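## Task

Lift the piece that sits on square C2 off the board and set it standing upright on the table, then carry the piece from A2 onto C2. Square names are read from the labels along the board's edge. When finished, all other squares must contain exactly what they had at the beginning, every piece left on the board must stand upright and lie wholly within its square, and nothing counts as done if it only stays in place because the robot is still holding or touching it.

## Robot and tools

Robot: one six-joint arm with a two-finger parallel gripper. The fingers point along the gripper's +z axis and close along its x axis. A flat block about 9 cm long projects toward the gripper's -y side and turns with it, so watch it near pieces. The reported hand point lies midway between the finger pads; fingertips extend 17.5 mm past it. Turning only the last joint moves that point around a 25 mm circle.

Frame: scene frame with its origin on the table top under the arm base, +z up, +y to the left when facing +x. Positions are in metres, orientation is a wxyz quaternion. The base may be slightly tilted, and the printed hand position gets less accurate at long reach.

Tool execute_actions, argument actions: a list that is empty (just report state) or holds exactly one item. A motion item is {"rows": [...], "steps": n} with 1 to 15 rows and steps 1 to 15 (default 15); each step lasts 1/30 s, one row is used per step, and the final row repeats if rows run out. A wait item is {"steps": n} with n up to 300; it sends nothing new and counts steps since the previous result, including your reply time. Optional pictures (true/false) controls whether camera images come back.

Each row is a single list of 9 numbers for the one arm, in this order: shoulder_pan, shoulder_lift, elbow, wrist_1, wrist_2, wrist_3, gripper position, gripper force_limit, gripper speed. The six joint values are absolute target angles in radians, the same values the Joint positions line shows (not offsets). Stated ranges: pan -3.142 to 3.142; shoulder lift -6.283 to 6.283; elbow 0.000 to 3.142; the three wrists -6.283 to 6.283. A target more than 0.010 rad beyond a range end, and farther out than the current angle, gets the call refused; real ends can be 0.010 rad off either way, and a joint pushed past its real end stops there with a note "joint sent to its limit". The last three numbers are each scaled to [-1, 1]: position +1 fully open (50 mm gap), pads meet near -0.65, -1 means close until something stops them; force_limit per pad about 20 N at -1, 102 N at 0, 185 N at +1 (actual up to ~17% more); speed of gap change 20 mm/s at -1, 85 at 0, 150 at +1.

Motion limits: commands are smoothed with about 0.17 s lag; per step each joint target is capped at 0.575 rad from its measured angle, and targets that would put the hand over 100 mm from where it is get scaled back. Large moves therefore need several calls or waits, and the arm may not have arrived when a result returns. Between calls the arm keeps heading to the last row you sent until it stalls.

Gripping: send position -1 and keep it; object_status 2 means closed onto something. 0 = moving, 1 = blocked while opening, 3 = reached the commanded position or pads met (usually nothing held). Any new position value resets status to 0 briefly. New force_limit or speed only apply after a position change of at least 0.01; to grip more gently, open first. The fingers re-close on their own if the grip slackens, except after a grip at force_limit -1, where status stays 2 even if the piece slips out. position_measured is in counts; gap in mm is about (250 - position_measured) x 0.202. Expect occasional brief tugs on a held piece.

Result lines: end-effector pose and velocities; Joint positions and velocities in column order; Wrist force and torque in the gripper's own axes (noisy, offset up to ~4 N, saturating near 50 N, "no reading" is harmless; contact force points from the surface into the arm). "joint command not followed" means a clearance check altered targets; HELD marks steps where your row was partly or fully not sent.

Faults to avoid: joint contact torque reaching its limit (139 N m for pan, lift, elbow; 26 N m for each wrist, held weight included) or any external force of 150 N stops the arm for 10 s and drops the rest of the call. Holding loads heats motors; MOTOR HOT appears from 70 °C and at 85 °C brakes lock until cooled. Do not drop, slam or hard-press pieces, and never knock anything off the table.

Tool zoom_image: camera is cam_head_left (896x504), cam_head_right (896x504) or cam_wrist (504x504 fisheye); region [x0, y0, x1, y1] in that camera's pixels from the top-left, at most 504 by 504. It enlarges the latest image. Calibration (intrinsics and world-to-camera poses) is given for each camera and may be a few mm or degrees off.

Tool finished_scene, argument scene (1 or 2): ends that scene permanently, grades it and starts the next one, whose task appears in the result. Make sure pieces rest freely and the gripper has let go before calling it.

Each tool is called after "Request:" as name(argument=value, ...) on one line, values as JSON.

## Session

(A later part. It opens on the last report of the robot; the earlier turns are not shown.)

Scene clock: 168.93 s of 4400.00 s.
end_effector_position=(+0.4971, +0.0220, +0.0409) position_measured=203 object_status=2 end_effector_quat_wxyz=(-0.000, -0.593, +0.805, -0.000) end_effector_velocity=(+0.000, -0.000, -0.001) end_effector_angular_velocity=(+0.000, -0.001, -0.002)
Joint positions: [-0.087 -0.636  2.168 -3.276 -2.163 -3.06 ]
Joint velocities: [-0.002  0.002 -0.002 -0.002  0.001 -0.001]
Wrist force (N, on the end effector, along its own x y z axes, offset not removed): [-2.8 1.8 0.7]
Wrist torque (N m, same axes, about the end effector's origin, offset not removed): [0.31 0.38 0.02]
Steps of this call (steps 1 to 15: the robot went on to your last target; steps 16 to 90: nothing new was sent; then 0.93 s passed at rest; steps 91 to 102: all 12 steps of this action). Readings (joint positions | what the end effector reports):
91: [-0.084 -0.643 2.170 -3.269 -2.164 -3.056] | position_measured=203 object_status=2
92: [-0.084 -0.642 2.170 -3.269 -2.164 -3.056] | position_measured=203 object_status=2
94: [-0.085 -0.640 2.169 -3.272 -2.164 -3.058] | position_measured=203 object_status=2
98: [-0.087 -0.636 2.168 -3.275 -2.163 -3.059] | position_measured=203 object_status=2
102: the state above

Request:
execute_actions(actions=[{"rows": [[-0.0885,-0.6328,2.1669,-3.2787,-2.1630,-3.0614,-1,-0.5,-0.3],[-0.0898,-0.6303,2.1661,-3.2812,-2.1628,-3.0628,-1,-0.5,-0.3]], "steps": 11}], pictures=false)

Scene clock: 174.63 s of 4400.00 s.
end_effector_position=(+0.4971, +0.0220, +0.0390) position_measured=203 object_status=2 end_effector_quat_wxyz=(-0.000, -0.593, +0.805, -0.000) end_effector_velocity=(-0.001, +0.000, -0.001) end_effector_angular_velocity=(-0.000, +0.002, -0.000)
Joint positions: [-0.09  -0.631  2.166 -3.281 -2.163 -3.063]
Joint velocities: [-0.001  0.003 -0.001 -0.001 -0.    -0.   ]
Wrist force (N, on the end effector, along its own x y z axes, offset not removed): [1.5 24.8 -50.0]
Wrist torque (N m, same axes, about the end effector's origin, offset not removed): [1.15 0.41 0.04]
Steps of this call (steps 1 to 15: the robot went on to your last target; steps 16 to 90: nothing new was sent; then 2.33 s passed at rest; steps 91 to 101: all 11 steps of this action). Readings (joint positions | what the end effector reports):
91: [-0.087 -0.635 2.168 -3.276 -2.163 -3.060] | position_measured=203 object_status=2
92: [-0.088 -0.635 2.167 -3.277 -2.163 -3.060] | position_measured=203 object_status=2
94: [-0.089 -0.633 2.167 -3.279 -2.163 -3.062] | position_measured=203 object_status=2
98: [-0.089 -0.631 2.166 -3.281 -2.163 -3.063] | position_measured=203 object_status=2
101: the state above

Request:
execute_actions(actions=[{"rows": [[-0.0875,-0.6349,2.1676,-3.2766,-2.1632,-3.0602,-1,-0.5,-0.3],[-0.0875,-0.6349,2.1676,-3.2766,-2.1632,-3.0602,-1,-0.5,-0.3],[-0.0875,-0.6349,2.1676,-3.2766,-2.1632,-3.0602,-1,-0.5,-0.3],[-0.0875,-0.6349,2.1676,-3.2766,-2.1632,-3.0602,-1,-0.5,-0.3],[-0.0875,-0.6349,2.1676,-3.2766,-2.1632,-3.0602,-1,-0.5,-0.3],[-0.0875,-0.6349,2.1676,-3.2766,-2.1632,-3.0602,-1,-0.5,-0.3],[-0.0875,-0.6349,2.1676,-3.2766,-2.1632,-3.0602,0.41,-0.5,-0.3]], "steps": 15}])

Scene clock: 177.17 s of 4400.00 s.
end_effector_position=(+0.4970, +0.0220, +0.0405) position_measured=110 object_status=0 end_effector_quat_wxyz=(-0.000, -0.593, +0.805, -0.000) end_effector_velocity=(+0.001, -0.000, +0.001) end_effector_angular_velocity=(-0.000, -0.002, -0.000)
Joint positions: [-0.088 -0.635  2.168 -3.277 -2.163 -3.06 ]
Joint velocities: [ 0.001 -0.002 -0.    -0.     0.    -0.   ]
Wrist force (N, on the end effector, along its own x y z axes, offset not removed): [-2.9 2.0 -1.0]
Wrist torque (N m, same axes, about the end effector's origin, offset not removed): [0.39 0.41 0.12]
Steps of this call (steps 1 to 15: the robot went on to your last target; steps 16 to 61: nothing new was sent; steps 62 to 76: all 15 steps of this action). Readings (joint positions | what the end effector reports):
62: [-0.090 -0.630 2.166 -3.281 -2.163 -3.063] | position_measured=203 object_status=2
63: [-0.089 -0.631 2.166 -3.280 -2.163 -3.062] | position_measured=203 object_status=2
65: [-0.089 -0.633 2.167 -3.278 -2.163 -3.061] | position_measured=203 object_status=2
69: [-0.088 -0.634 2.167 -3.277 -2.163 -3.060] | position_measured=185 object_status=0
76: the state above
camera_calibration (this result's frames):
cam_wrist: T_world_to_cam=[[-0.254974, -0.966379, -0.0331599, 0.148215], [-0.943856, 0.241289, 0.225645, 0.464628], [-0.210057, 0.0888318, -0.973645, 0.290348], [0, 0, 0, 1]] pos_world=[0.537322, 0.00533015, 0.18277]

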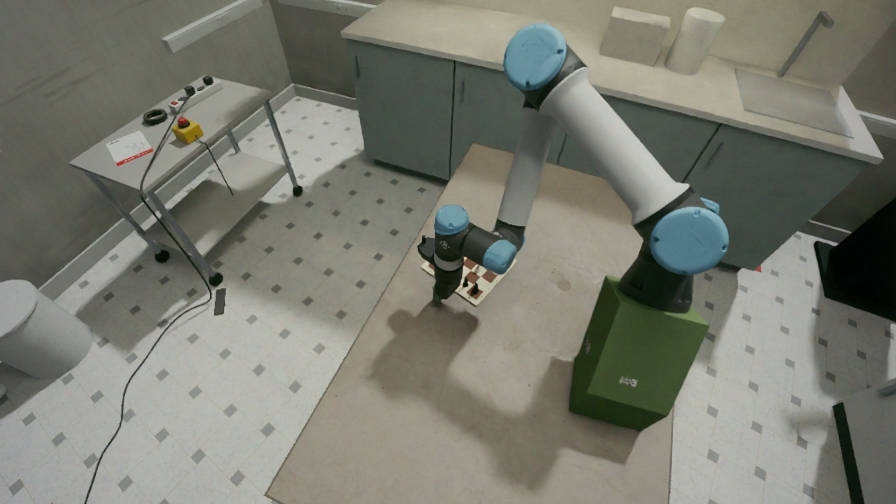

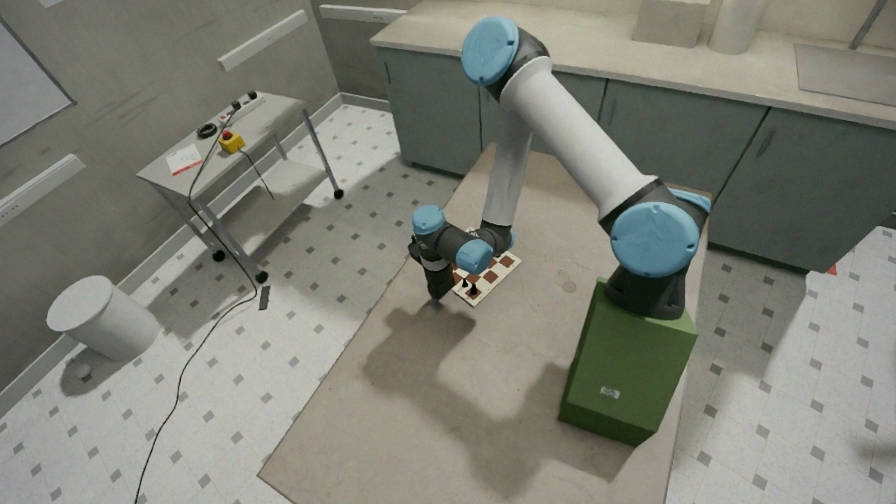

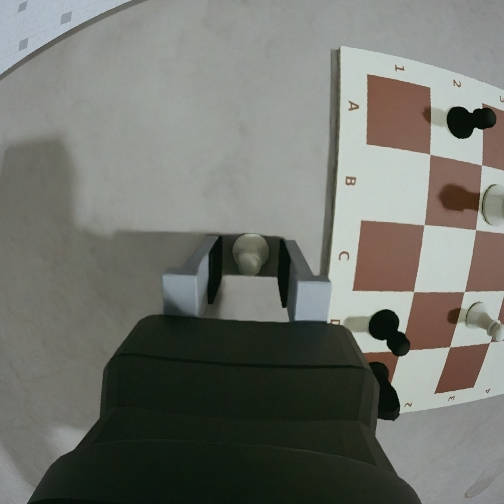

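Request:
execute_actions(actions=[{"rows": [[-0.0823,-0.6457,2.1710,-3.2658,-2.1640,-3.0540,0.41,-0.5,-0.3],[-0.0745,-0.6620,2.1762,-3.2495,-2.1653,-3.0448,0.41,-0.5,-0.3],[-0.0659,-0.6800,2.1820,-3.2315,-2.1667,-3.0345,0.41,-0.5,-0.3],[-0.0573,-0.6980,2.1877,-3.2134,-2.1681,-3.0242,0.41,-0.5,-0.3],[-0.0495,-0.7143,2.1929,-3.1971,-2.1694,-3.0149,0.41,-0.5,-0.3],[-0.0443,-0.7251,2.1963,-3.1863,-2.1702,-3.0087,0.41,-0.5,-0.3],[-0.0443,-0.7251,2.1963,-3.1863,-2.1702,-3.0087,0.41,-0.5,-0.3],[-0.0523,-0.7316,2.1931,-3.1818,-2.1685,-3.0181,0.41,-0.5,-0.3],[-0.0663,-0.7429,2.1875,-3.1738,-2.1656,-3.0344,0.41,-0.5,-0.3],[-0.0843,-0.7574,2.1803,-3.1637,-2.1618,-3.0555,0.41,-0.5,-0.3],[-0.1063,-0.7751,2.1715,-3.1512,-2.1572,-3.0812,0.41,-0.5,-0.3],[-0.1303,-0.7945,2.1619,-3.1376,-2.1522,-3.1093,0.41,-0.5,-0.3],[-0.1564,-0.8155,2.1515,-3.1229,-2.1468,-3.1397,0.41,-0.5,-0.3],[-0.1804,-0.8349,2.1419,-3.1093,-2.1418,-3.1678,0.41,-0.5,-0.3],[-0.2024,-0.8526,2.1331,-3.0969,-2.1372,-3.1935,0.41,-0.5,-0.3]], "steps": 15}], pictures=false)

Request:
execute_actions(actions=[{"rows": [[-0.2204,-0.8671,2.1259,-3.0867,-2.1334,-3.2145,0.41,-0.5,-0.3],[-0.2344,-0.8784,2.1203,-3.0788,-2.1305,-3.2309,0.41,-0.5,-0.3],[-0.2444,-0.8865,2.1163,-3.0731,-2.1284,-3.2426,0.41,-0.5,-0.3],[-0.2444,-0.8865,2.1163,-3.0731,-2.1284,-3.2426,0.41,-0.5,-0.3],[-0.2444,-0.8865,2.1163,-3.0731,-2.1284,-3.2426,0.41,-0.5,-0.3],[-0.2494,-0.8754,2.1133,-3.0841,-2.1270,-3.2482,0.41,-0.5,-0.3],[-0.2543,-0.8643,2.1103,-3.0952,-2.1256,-3.2537,0.41,-0.5,-0.3],[-0.2592,-0.8532,2.1073,-3.1062,-2.1242,-3.2593,0.41,-0.5,-0.3]], "steps": 15}])

Scene clock: 187.53 s of 4400.00 s.
end_effector_position=(+0.5201, -0.0296, +0.0757) position_measured=91 object_status=3 end_effector_quat_wxyz=(+0.001, -0.592, +0.806, +0.001) end_effector_velocity=(+0.157, -0.412, +0.012) end_effector_angular_velocity=(+0.005, -0.008, -0.021)
Joint positions: [-0.127 -0.791  2.162 -3.14  -2.152 -3.105]
Joint velocities: [-0.614 -0.519 -0.25   0.366  0.127 -0.703]
Wrist force (N, on the end effector, along its own x y z axes, offset not removed): [-2.9 3.3 -2.6]
Wrist torque (N m, same axes, about the end effector's origin, offset not removed): [0.44 0.37 0.08]
Steps of this call (steps 1 to 15: the robot went on to your last target; steps 16 to 90: nothing new was sent; then 6.87 s passed at rest; steps 91 to 105: all 15 steps of this action). Readings (joint positions | what the end effector reports):
91: [-0.087 -0.635 2.168 -3.276 -2.163 -3.060] | position_measured=91 object_status=3
92: [-0.086 -0.638 2.169 -3.274 -2.163 -3.058] | position_measured=91 object_status=3
94: [-0.078 -0.654 2.174 -3.258 -2.165 -3.049] | position_measured=91 object_status=3
98: [-0.055 -0.703 2.189 -3.209 -2.168 -3.022] | position_measured=91 object_status=3
105: the state above

Scene clock: 188.03 s of 4400.00 s.
end_effector_position=(+0.5425, -0.1112, +0.0647) position_measured=91 object_status=3 end_effector_quat_wxyz=(-0.000, -0.593, +0.805, -0.000) end_effector_velocity=(+0.002, -0.003, -0.009) end_effector_angular_velocity=(+0.002, -0.002, -0.001)
Joint positions: [-0.258 -0.855  2.108 -3.105 -2.125 -3.258]
Joint velocities: [-0.014  0.017 -0.008 -0.018  0.006 -0.016]
Wrist force (N, on the end effector, along its own x y z axes, offset not removed): [-3.5 2.3 -0.5]
Wrist torque (N m, same axes, about the end effector's origin, offset not removed): [0.42 0.58 0.17]
Steps of this call (steps 1 to 15: all 15 steps of this action). Readings (joint positions | what the end effector reports):
1: [-0.148 -0.808 2.154 -3.127 -2.148 -3.129] | position_measured=91 object_status=3
2: [-0.169 -0.826 2.145 -3.115 -2.143 -3.153] | position_measured=91 object_status=3
4: [-0.205 -0.855 2.131 -3.095 -2.136 -3.196] | position_measured=91 object_status=3
8: [-0.240 -0.872 2.117 -3.085 -2.129 -3.237] | position_measured=91 object_status=3
15: the state above
camera_calibration (this result's frames):
cam_wrist: T_world_to_cam=[[-0.255109, -0.966336, -0.033385, 0.031941], [-0.943886, 0.241395, 0.225404, 0.534247], [-0.209757, 0.0890143, -0.973693, 0.335094], [0, 0, 0, 1]] pos_world=[0.582705, -0.127927, 0.206923]

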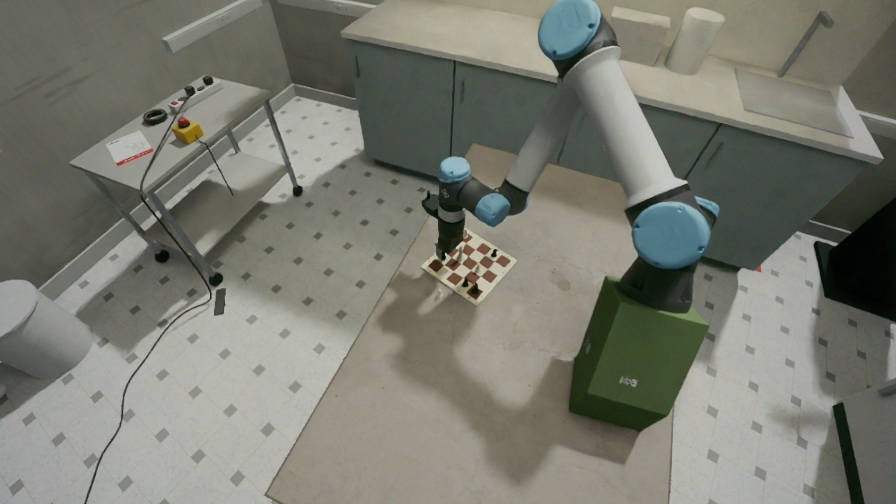

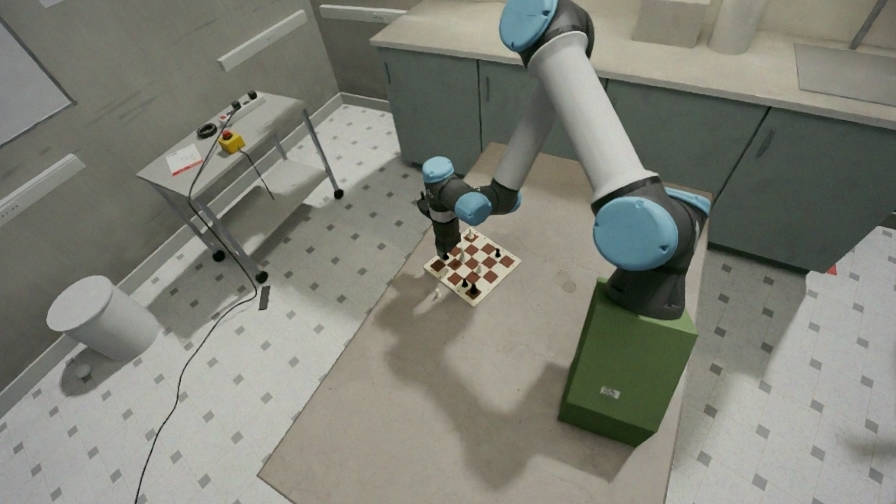

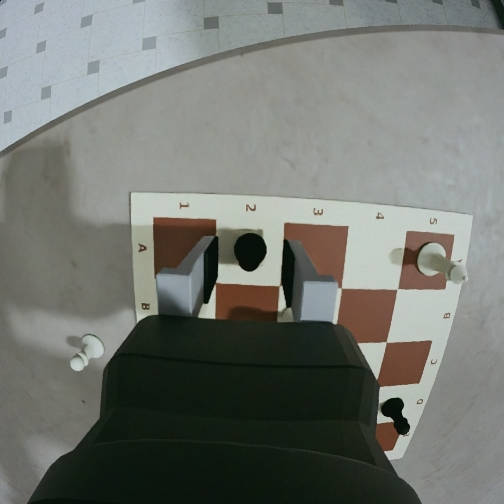

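Request:
zoom_image(camera="cam_wrist", region=[195, 195, 315, 295])

Request:
zoom_image(camera="cam_wrist", region=[50, 310, 130, 390])

Region (195, 195, 315, 295) of cam_wrist's 504x504 image, scaled by 4.200, with more detail than that image has.

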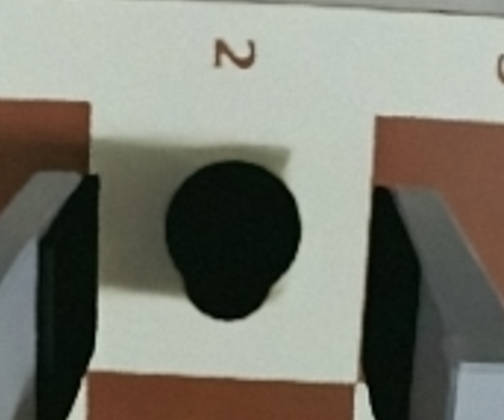

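Region (50, 310, 130, 390) of cam_wrist's 504x504 image, scaled by 6.300, with more detail than that image has.

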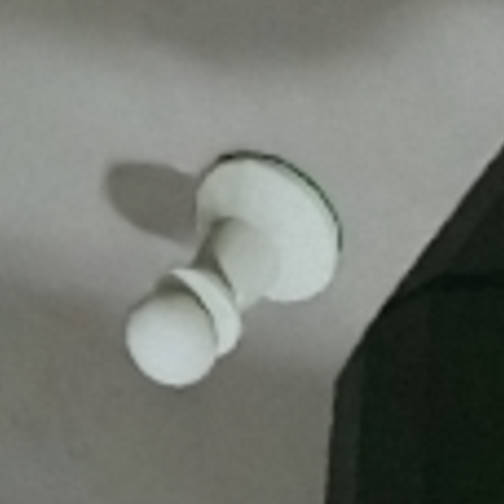

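Request:
execute_actions(actions=[{"rows": [[-0.2645,-0.8403,2.1059,-3.1209,-2.1227,-3.2653,0.41,-0.5,-0.3],[-0.2699,-0.8273,2.1046,-3.1357,-2.1213,-3.2713,0.41,-0.5,-0.3],[-0.2753,-0.8144,2.1032,-3.1504,-2.1198,-3.2773,0.41,-0.5,-0.3],[-0.2753,-0.8144,2.1032,-3.1504,-2.1198,-3.2773,0.41,-0.5,-0.3],[-0.2753,-0.8144,2.1032,-3.1504,-2.1198,-3.2773,0.41,-0.5,-0.3],[-0.2753,-0.8144,2.1032,-3.1504,-2.1198,-3.2773,0.41,-0.5,-0.3],[-0.2753,-0.8144,2.1032,-3.1504,-2.1198,-3.2773,0.41,-0.5,-0.3],[-0.2753,-0.8144,2.1032,-3.1504,-2.1198,-3.2773,-1,-0.5,-0.3]], "steps": 15}], pictures=false)

Request:
execute_actions(actions=[{"steps": 11}])

Scene clock: 202.27 s of 4400.00 s.
end_effector_position=(+0.5400, -0.1099, +0.0480) position_measured=173 object_status=0 end_effector_quat_wxyz=(-0.000, -0.593, +0.805, -0.000) end_effector_velocity=(-0.001, +0.000, -0.001) end_effector_angular_velocity=(+0.000, +0.000, +0.002)
Joint positions: [-0.275 -0.815  2.103 -3.15  -2.12  -3.277]
Joint velocities: [-0.001  0.003  0.    -0.004  0.    -0.003]
Wrist force (N, on the end effector, along its own x y z axes, offset not removed): [-3.6 0.4 0.3]
Wrist torque (N m, same axes, about the end effector's origin, offset not removed): [0.14 0.51 0.17]
Steps of this call (steps 1 to 15: the robot went on to your last target; steps 16 to 90: nothing new was sent; then 10.73 s passed at rest; steps 91 to 105: all 15 steps of this action). Readings (joint positions | what the end effector reports):
91: [-0.259 -0.853 2.107 -3.107 -2.124 -3.260] | position_measured=91 object_status=3
92: [-0.261 -0.850 2.107 -3.110 -2.124 -3.261] | position_measured=91 object_status=3
94: [-0.267 -0.836 2.105 -3.126 -2.122 -3.267] | position_measured=91 object_status=3
98: [-0.273 -0.819 2.104 -3.145 -2.120 -3.275] | position_measured=98 object_status=0
105: the state above

Scene clock: 202.63 s of 4400.00 s.
end_effector_position=(+0.5400, -0.1099, +0.0479) position_measured=206 object_status=2 end_effector_quat_wxyz=(-0.000, -0.593, +0.805, -0.000) end_effector_velocity=(+0.000, -0.001, -0.000) end_effector_angular_velocity=(-0.001, +0.000, +0.001)
Joint positions: [-0.275 -0.814  2.103 -3.15  -2.12  -3.277]
Joint velocities: [-0.    -0.    -0.     0.    -0.001 -0.001]
Wrist force (N, on the end effector, along its own x y z axes, offset not removed): [-3.3 3.6 -5.0]
Wrist torque (N m, same axes, about the end effector's origin, offset not removed): [0.39 0.50 0.10]
Steps of this call (steps 1 to 11: the robot went on to your last target). Readings (joint positions | what the end effector reports):
1: [-0.275 -0.815 2.103 -3.150 -2.120 -3.277] | position_measured=184 object_status=0
2: [-0.275 -0.815 2.103 -3.150 -2.120 -3.277] | position_measured=195 object_status=0
4: [-0.275 -0.814 2.103 -3.150 -2.120 -3.277] | position_measured=206 object_status=0
8: [-0.275 -0.814 2.103 -3.150 -2.120 -3.277] | position_measured=206 object_status=0
11: the state above
camera_calibration (this result's frames):
cam_wrist: T_world_to_cam=[[-0.255223, -0.966312, -0.0332069, 0.0320422], [-0.94384, 0.24154, 0.225442, 0.535394], [-0.209827, 0.08888, -0.97369, 0.31812], [0, 0, 0, 1]] pos_world=[0.580254, -0.126631, 0.190113]

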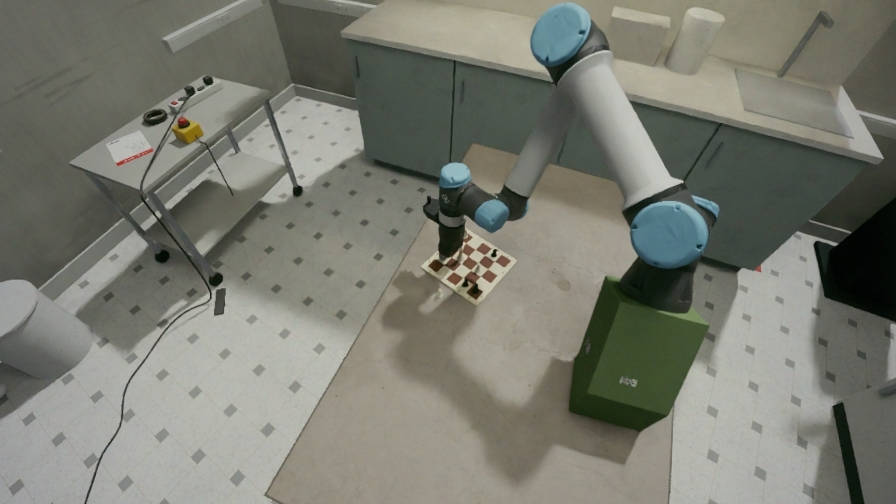

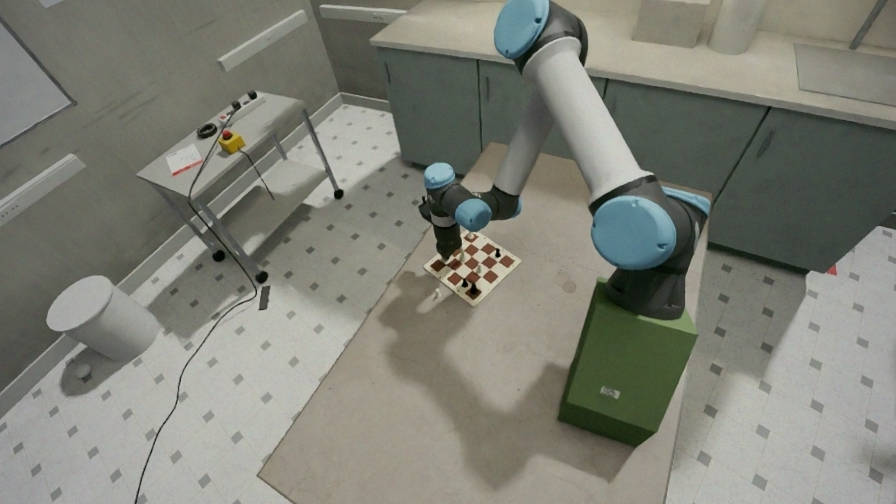

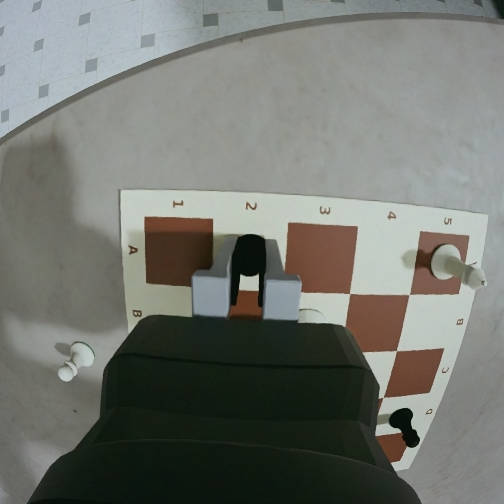

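Request:
execute_actions(actions=[{"rows": [[-0.2721,-0.8215,2.1051,-3.1433,-2.1207,-3.2737,-1,-0.5,-0.3],[-0.2668,-0.8334,2.1084,-3.1315,-2.1222,-3.2677,-1,-0.5,-0.3],[-0.2615,-0.8453,2.1116,-3.1197,-2.1236,-3.2618,-1,-0.5,-0.3],[-0.2566,-0.8563,2.1146,-3.1089,-2.1250,-3.2563,-1,-0.5,-0.3],[-0.2541,-0.8620,2.1161,-3.1032,-2.1257,-3.2534,-1,-0.5,-0.3],[-0.2550,-0.8618,2.1265,-3.1143,-2.1255,-3.2544,-1,-0.5,-0.3],[-0.2566,-0.8615,2.1453,-3.1344,-2.1250,-3.2562,-1,-0.5,-0.3],[-0.2587,-0.8610,2.1703,-3.1612,-2.1244,-3.2587,-1,-0.5,-0.3],[-0.2610,-0.8605,2.1975,-3.1901,-2.1238,-3.2613,-1,-0.5,-0.3],[-0.2635,-0.8600,2.2267,-3.2213,-2.1231,-3.2641,-1,-0.5,-0.3],[-0.2658,-0.8595,2.2538,-3.2503,-2.1225,-3.2667,-1,-0.5,-0.3],[-0.2680,-0.8590,2.2788,-3.2771,-2.1219,-3.2692,-1,-0.5,-0.3],[-0.2698,-0.8587,2.2997,-3.2994,-2.1214,-3.2712,-1,-0.5,-0.3],[-0.2712,-0.8584,2.3164,-3.3172,-2.1210,-3.2728,-1,-0.5,-0.3],[-0.2719,-0.8582,2.3247,-3.3261,-2.1208,-3.2736,-1,-0.5,-0.3]], "steps": 15}], pictures=false)

Request:
execute_actions(actions=[{"rows": [[-0.2719,-0.8582,2.3247,-3.3261,-2.1208,-3.2736,-1,-0.5,-0.3],[-0.2762,-0.8485,2.3219,-3.3356,-2.1196,-3.2784,-1,-0.5,-0.3],[-0.2815,-0.8363,2.3185,-3.3474,-2.1180,-3.2843,-1,-0.5,-0.3],[-0.2868,-0.8241,2.3150,-3.3593,-2.1164,-3.2903,-1,-0.5,-0.3],[-0.2911,-0.8144,2.3123,-3.3688,-2.1152,-3.2951,-1,-0.5,-0.3],[-0.2932,-0.8095,2.3109,-3.3735,-2.1146,-3.2975,-1,-0.5,-0.3]], "steps": 15}])

Scene clock: 209.47 s of 4400.00 s.
end_effector_position=(+0.4864, -0.0922, +0.0658) position_measured=206 object_status=2 end_effector_quat_wxyz=(-0.001, -0.593, +0.805, +0.000) end_effector_velocity=(-0.227, +0.066, +0.015) end_effector_angular_velocity=(-0.002, -0.002, -0.003)
Joint positions: [-0.267 -0.859  2.263 -3.26  -2.122 -3.268]
Joint velocities: [-0.048 -0.001  0.619 -0.649  0.013 -0.053]
Wrist force (N, on the end effector, along its own x y z axes, offset not removed): [-2.3 3.9 -2.1]
Wrist torque (N m, same axes, about the end effector's origin, offset not removed): [0.42 0.19 0.02]
Steps of this call (steps 1 to 15: the robot went on to your last target; steps 16 to 90: nothing new was sent; then 3.33 s passed at rest; steps 91 to 105: all 15 steps of this action). Readings (joint positions | what the end effector reports):
91: [-0.275 -0.815 2.103 -3.150 -2.120 -3.277] | position_measured=206 object_status=2
92: [-0.275 -0.816 2.103 -3.148 -2.120 -3.276] | position_measured=206 object_status=2
94: [-0.269 -0.827 2.106 -3.137 -2.121 -3.271] | position_measured=206 object_status=2
98: [-0.259 -0.853 2.123 -3.122 -2.124 -3.259] | position_measured=206 object_status=2
105: the state above

Scene clock: 209.97 s of 4400.00 s.
end_effector_position=(+0.4636, -0.0858, +0.0512) position_measured=206 object_status=2 end_effector_quat_wxyz=(-0.000, -0.593, +0.805, -0.000) end_effector_velocity=(-0.000, -0.000, -0.003) end_effector_angular_velocity=(-0.002, -0.000, -0.001)
Joint positions: [-0.293 -0.81   2.311 -3.373 -2.115 -3.297]
Joint velocities: [-0.004  0.01  -0.002 -0.011 -0.001 -0.004]
Wrist force (N, on the end effector, along its own x y z axes, offset not removed): [-2.6 1.9 0.2]
Wrist torque (N m, same axes, about the end effector's origin, offset not removed): [0.28 0.29 0.10]
Steps of this call (steps 1 to 15: all 15 steps of this action). Readings (joint positions | what the end effector reports):
1: [-0.269 -0.859 2.282 -3.280 -2.122 -3.270] | position_measured=206 object_status=2
2: [-0.270 -0.858 2.295 -3.295 -2.121 -3.271] | position_measured=206 object_status=2
4: [-0.274 -0.851 2.309 -3.320 -2.120 -3.276] | position_measured=206 object_status=2
8: [-0.288 -0.822 2.312 -3.359 -2.116 -3.291] | position_measured=206 object_status=2
15: the state above
camera_calibration (this result's frames):
cam_wrist: T_world_to_cam=[[-0.255071, -0.966353, -0.0331869, 0.0358298], [-0.943875, 0.241396, 0.22545, 0.45674], [-0.209853, 0.0888301, -0.973689, 0.303191], [0, 0, 0, 1]] pos_world=[0.50387, -0.102563, 0.193431]

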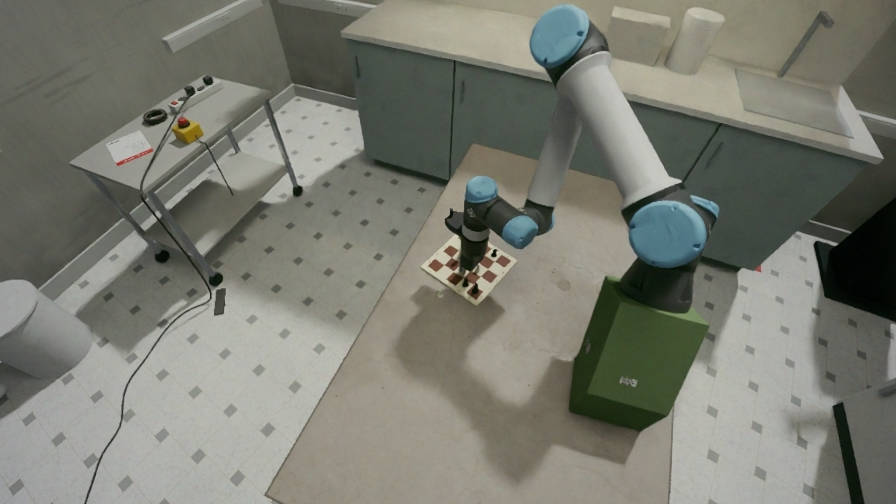

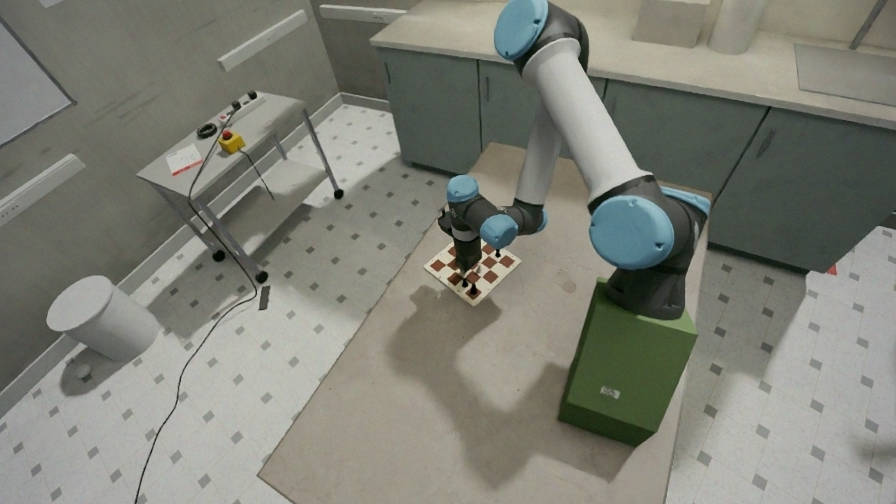

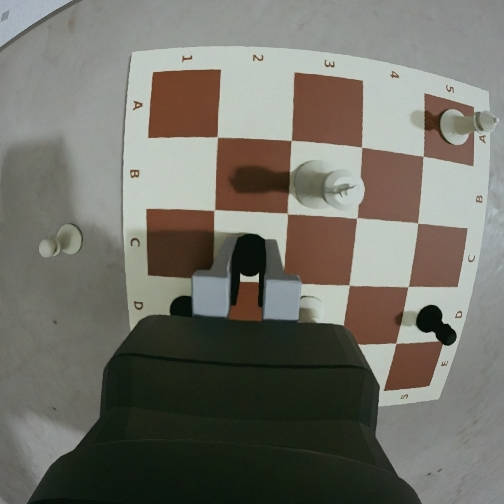

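Request:
execute_actions(actions=[{"rows": [[-0.2945,-0.8066,2.3101,-3.3763,-2.1142,-3.2989,-1,-0.5,-0.3],[-0.2955,-0.8043,2.3094,-3.3785,-2.1139,-3.3000,-1,-0.5,-0.3]], "steps": 11}], pictures=false)

Scene clock: 211.77 s of 4400.00 s.
end_effector_position=(+0.4635, -0.0858, +0.0491) position_measured=206 object_status=2 end_effector_quat_wxyz=(-0.000, -0.593, +0.805, -0.000) end_effector_velocity=(-0.000, +0.000, -0.001) end_effector_angular_velocity=(+0.001, +0.000, -0.000)
Joint positions: [-0.295 -0.804  2.309 -3.378 -2.114 -3.3  ]
Joint velocities: [-0.001  0.002 -0.    -0.002  0.001 -0.001]
Wrist force (N, on the end effector, along its own x y z axes, offset not removed): [-3.2 3.0 0.6]
Wrist torque (N m, same axes, about the end effector's origin, offset not removed): [0.45 0.46 0.04]
Steps of this call (steps 1 to 15: the robot went on to your last target; steps 16 to 43: nothing new was sent; steps 44 to 54: all 11 steps of this action). Readings (joint positions | what the end effector reports):
44: [-0.293 -0.809 2.311 -3.374 -2.115 -3.298] | position_measured=206 object_status=2
45: [-0.294 -0.809 2.311 -3.374 -2.114 -3.298] | position_measured=206 object_status=2
47: [-0.295 -0.807 2.310 -3.376 -2.114 -3.299] | position_measured=206 object_status=2
51: [-0.295 -0.805 2.310 -3.378 -2.114 -3.300] | position_measured=206 object_status=2
54: the state above

Request:
execute_actions(actions=[{"rows": [[-0.2966,-0.8017,2.3087,-3.3810,-2.1136,-3.3012,-1,-0.5,-0.3]], "steps": 10}], pictures=false)

Scene clock: 218.17 s of 4400.00 s.
end_effector_position=(+0.4635, -0.0858, +0.0482) position_measured=206 object_status=2 end_effector_quat_wxyz=(-0.000, -0.593, +0.805, -0.000) end_effector_velocity=(-0.000, +0.001, -0.001) end_effector_angular_velocity=(+0.001, +0.001, +0.001)
Joint positions: [-0.297 -0.802  2.309 -3.381 -2.114 -3.301]
Joint velocities: [ 0.     0.002 -0.    -0.001  0.    -0.001]
Wrist force (N, on the end effector, along its own x y z axes, offset not removed): [-1.1 1.0 -1.3]
Wrist torque (N m, same axes, about the end effector's origin, offset not removed): [0.01 0.16 0.01]
Steps of this call (steps 1 to 15: the robot went on to your last target; steps 16 to 90: nothing new was sent; then 3.07 s passed at rest; steps 91 to 100: all 10 steps of this action). Readings (joint positions | what the end effector reports):
91: [-0.296 -0.804 2.309 -3.379 -2.114 -3.300] | position_measured=206 object_status=2
92: [-0.296 -0.804 2.309 -3.379 -2.114 -3.300] | position_measured=206 object_status=2
94: [-0.296 -0.803 2.309 -3.380 -2.114 -3.301] | position_measured=206 object_status=2
98: [-0.297 -0.802 2.309 -3.381 -2.114 -3.301] | position_measured=206 object_status=2
100: the state above

Request:
execute_actions(actions=[{"rows": [[-0.2975,-0.7997,2.3081,-3.3829,-2.1133,-3.3022,-1,-0.5,-0.3]], "steps": 10}], pictures=false)

Scene clock: 219.47 s of 4400.00 s.
end_effector_position=(+0.4635, -0.0858, +0.0475) position_measured=206 object_status=2 end_effector_quat_wxyz=(-0.000, -0.593, +0.805, -0.000) end_effector_velocity=(+0.001, -0.000, -0.000) end_effector_angular_velocity=(+0.000, -0.001, -0.001)
Joint positions: [-0.297 -0.8    2.308 -3.383 -2.113 -3.302]
Joint velocities: [-0.     0.001 -0.002 -0.     0.001  0.   ]
Wrist force (N, on the end effector, along its own x y z axes, offset not removed): [-4.5 6.8 -28.6]
Wrist torque (N m, same axes, about the end effector's origin, offset not removed): [0.08 0.78 0.07]
Steps of this call (steps 1 to 15: the robot went on to your last target; steps 16 to 29: nothing new was sent; steps 30 to 39: all 10 steps of this action). Readings (joint positions | what the end effector reports):
30: [-0.297 -0.802 2.309 -3.381 -2.114 -3.301] | position_measured=206 object_status=2
31: [-0.297 -0.801 2.309 -3.381 -2.114 -3.301] | position_measured=206 object_status=2
33: [-0.297 -0.800 2.308 -3.382 -2.113 -3.302] | position_measured=206 object_status=2
37: [-0.297 -0.800 2.308 -3.383 -2.113 -3.302] | position_measured=206 object_status=2
39: the state above

Request:
execute_actions(actions=[{"rows": [[-0.2966,-0.8017,2.3087,-3.3810,-2.1136,-3.3012,-1,-0.5,-0.3],[-0.2966,-0.8017,2.3087,-3.3810,-2.1136,-3.3012,-1,-0.5,-0.3],[-0.2966,-0.8017,2.3087,-3.3810,-2.1136,-3.3012,-1,-0.5,-0.3],[-0.2966,-0.8017,2.3087,-3.3810,-2.1136,-3.3012,-1,-0.5,-0.3],[-0.2966,-0.8017,2.3087,-3.3810,-2.1136,-3.3012,0.3,-0.5,-0.3],[-0.2966,-0.8017,2.3087,-3.3810,-2.1136,-3.3012,0.3,-0.5,-0.3],[-0.2966,-0.8017,2.3087,-3.3810,-2.1136,-3.3012,0.3,-0.5,-0.3],[-0.2966,-0.8017,2.3087,-3.3810,-2.1136,-3.3012,0.3,-0.5,-0.3],[-0.2966,-0.8017,2.3087,-3.3810,-2.1136,-3.3012,0.3,-0.5,-0.3],[-0.2966,-0.8017,2.3087,-3.3810,-2.1136,-3.3012,0.3,-0.5,-0.3],[-0.2903,-0.8160,2.3128,-3.3671,-2.1154,-3.2942,0.3,-0.5,-0.3],[-0.2803,-0.8390,2.3193,-3.3448,-2.1184,-3.2830,0.3,-0.5,-0.3],[-0.2690,-0.8648,2.3260,-3.3197,-2.1217,-3.2703,0.3,-0.5,-0.3],[-0.2570,-0.8900,2.3300,-3.2940,-2.1250,-3.2570,0.3,-0.5,-0.3],[-0.2440,-0.9160,2.3340,-3.2660,-2.1290,-3.2420,0.3,-0.5,-0.3]], "steps": 15}], pictures=false)

Request:
execute_actions(actions=[{"steps": 15}])

Scene clock: 224.43 s of 4400.00 s.
end_effector_position=(+0.4639, -0.0855, +0.0630) position_measured=107 object_status=0 end_effector_quat_wxyz=(-0.000, -0.593, +0.805, -0.000) end_effector_velocity=(+0.016, -0.001, +0.193) end_effector_angular_velocity=(-0.013, -0.026, -0.010)
Joint positions: [-0.277 -0.843  2.32  -3.34  -2.119 -3.279]
Joint velocities: [ 0.255 -0.536  0.123  0.529 -0.074  0.279]
Wrist force (N, on the end effector, along its own x y z axes, offset not removed): [-2.5 2.4 1.5]
Wrist torque (N m, same axes, about the end effector's origin, offset not removed): [0.44 0.34 0.00]
Steps of this call (steps 1 to 15: the robot went on to your last target; steps 16 to 90: nothing new was sent; then 1.47 s passed at rest; steps 91 to 105: all 15 steps of this action). Readings (joint positions | what the end effector reports):
91: [-0.297 -0.800 2.308 -3.383 -2.113 -3.302] | position_measured=206 object_status=2
92: [-0.297 -0.800 2.308 -3.383 -2.113 -3.302] | position_measured=206 object_status=2
94: [-0.297 -0.801 2.308 -3.382 -2.113 -3.302] | position_measured=206 object_status=2
98: [-0.297 -0.801 2.308 -3.381 -2.113 -3.301] | position_measured=167 object_status=0
105: the state above

Scene clock: 224.93 s of 4400.00 s.
end_effector_position=(+0.4661, -0.0862, +0.0886) position_measured=107 object_status=3 end_effector_quat_wxyz=(+0.000, -0.592, +0.806, -0.002) end_effector_velocity=(+0.000, -0.000, +0.000) end_effector_angular_velocity=(-0.001, +0.001, -0.001)
Joint positions: [-0.244 -0.916  2.334 -3.266 -2.129 -3.242]
Joint velocities: [ 0.001 -0.002 -0.     0.003 -0.001  0.002]
Wrist force (N, on the end effector, along its own x y z axes, offset not removed): [-3.5 0.6 0.2]
Wrist torque (N m, same axes, about the end effector's origin, offset not removed): [0.16 0.53 0.21]
Steps of this call (steps 1 to 15: the robot went on to your last target). Readings (joint positions | what the end effector reports):
1: [-0.268 -0.862 2.324 -3.321 -2.122 -3.269] | position_measured=107 object_status=0
2: [-0.261 -0.879 2.327 -3.304 -2.124 -3.261] | position_measured=107 object_status=0
4: [-0.252 -0.899 2.331 -3.283 -2.127 -3.251] | position_measured=107 object_status=0
8: [-0.246 -0.913 2.333 -3.269 -2.129 -3.244] | position_measured=107 object_status=3
15: the state above
camera_calibration (this result's frames):
cam_wrist: T_world_to_cam=[[-0.257576, -0.965724, -0.0321164, 0.0384567], [-0.944027, 0.244422, 0.221518, 0.451377], [-0.206075, 0.0873764, -0.974627, 0.33838], [0, 0, 0, 1]] pos_world=[0.50575, -0.102755, 0.231042]

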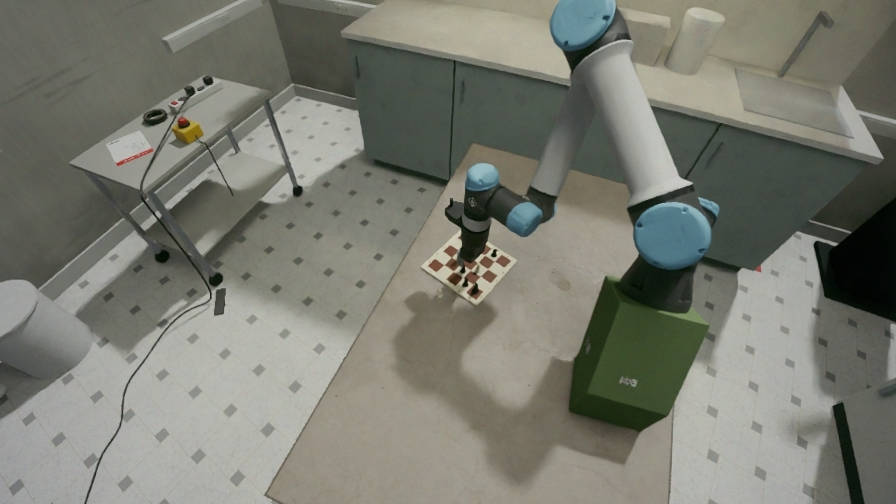

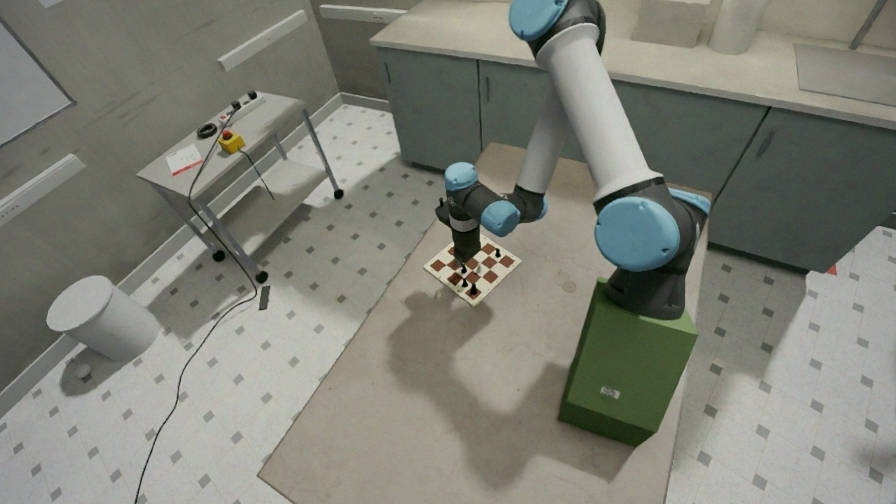

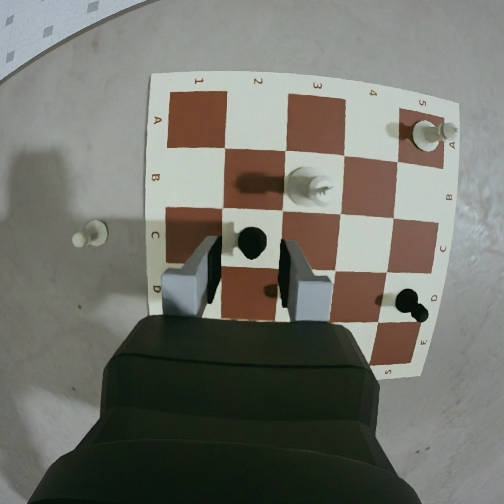

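Request:
zoom_image(camera="cam_wrist", region=[200, 130, 360, 290])

Request:
zoom_image(camera="cam_head_left", region=[410, 215, 530, 315])

Region (200, 130, 360, 290) of cam_wrist's 504x504 image, scaled by 3.150, with more detail than that image has.

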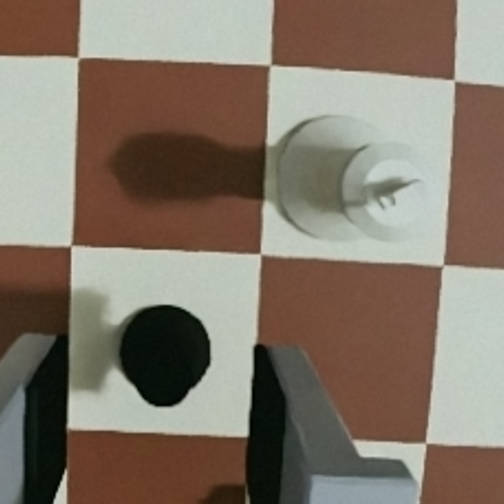

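Region (410, 215, 530, 315) of cam_head_left's 896x504 image, scaled by 4.200, with more detail than that image has.

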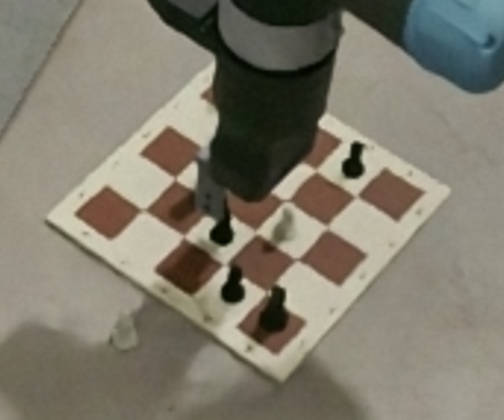

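All pieces are in place and upright.

Request:
finished_scene(scene=1)

The scene is finished: the task was done.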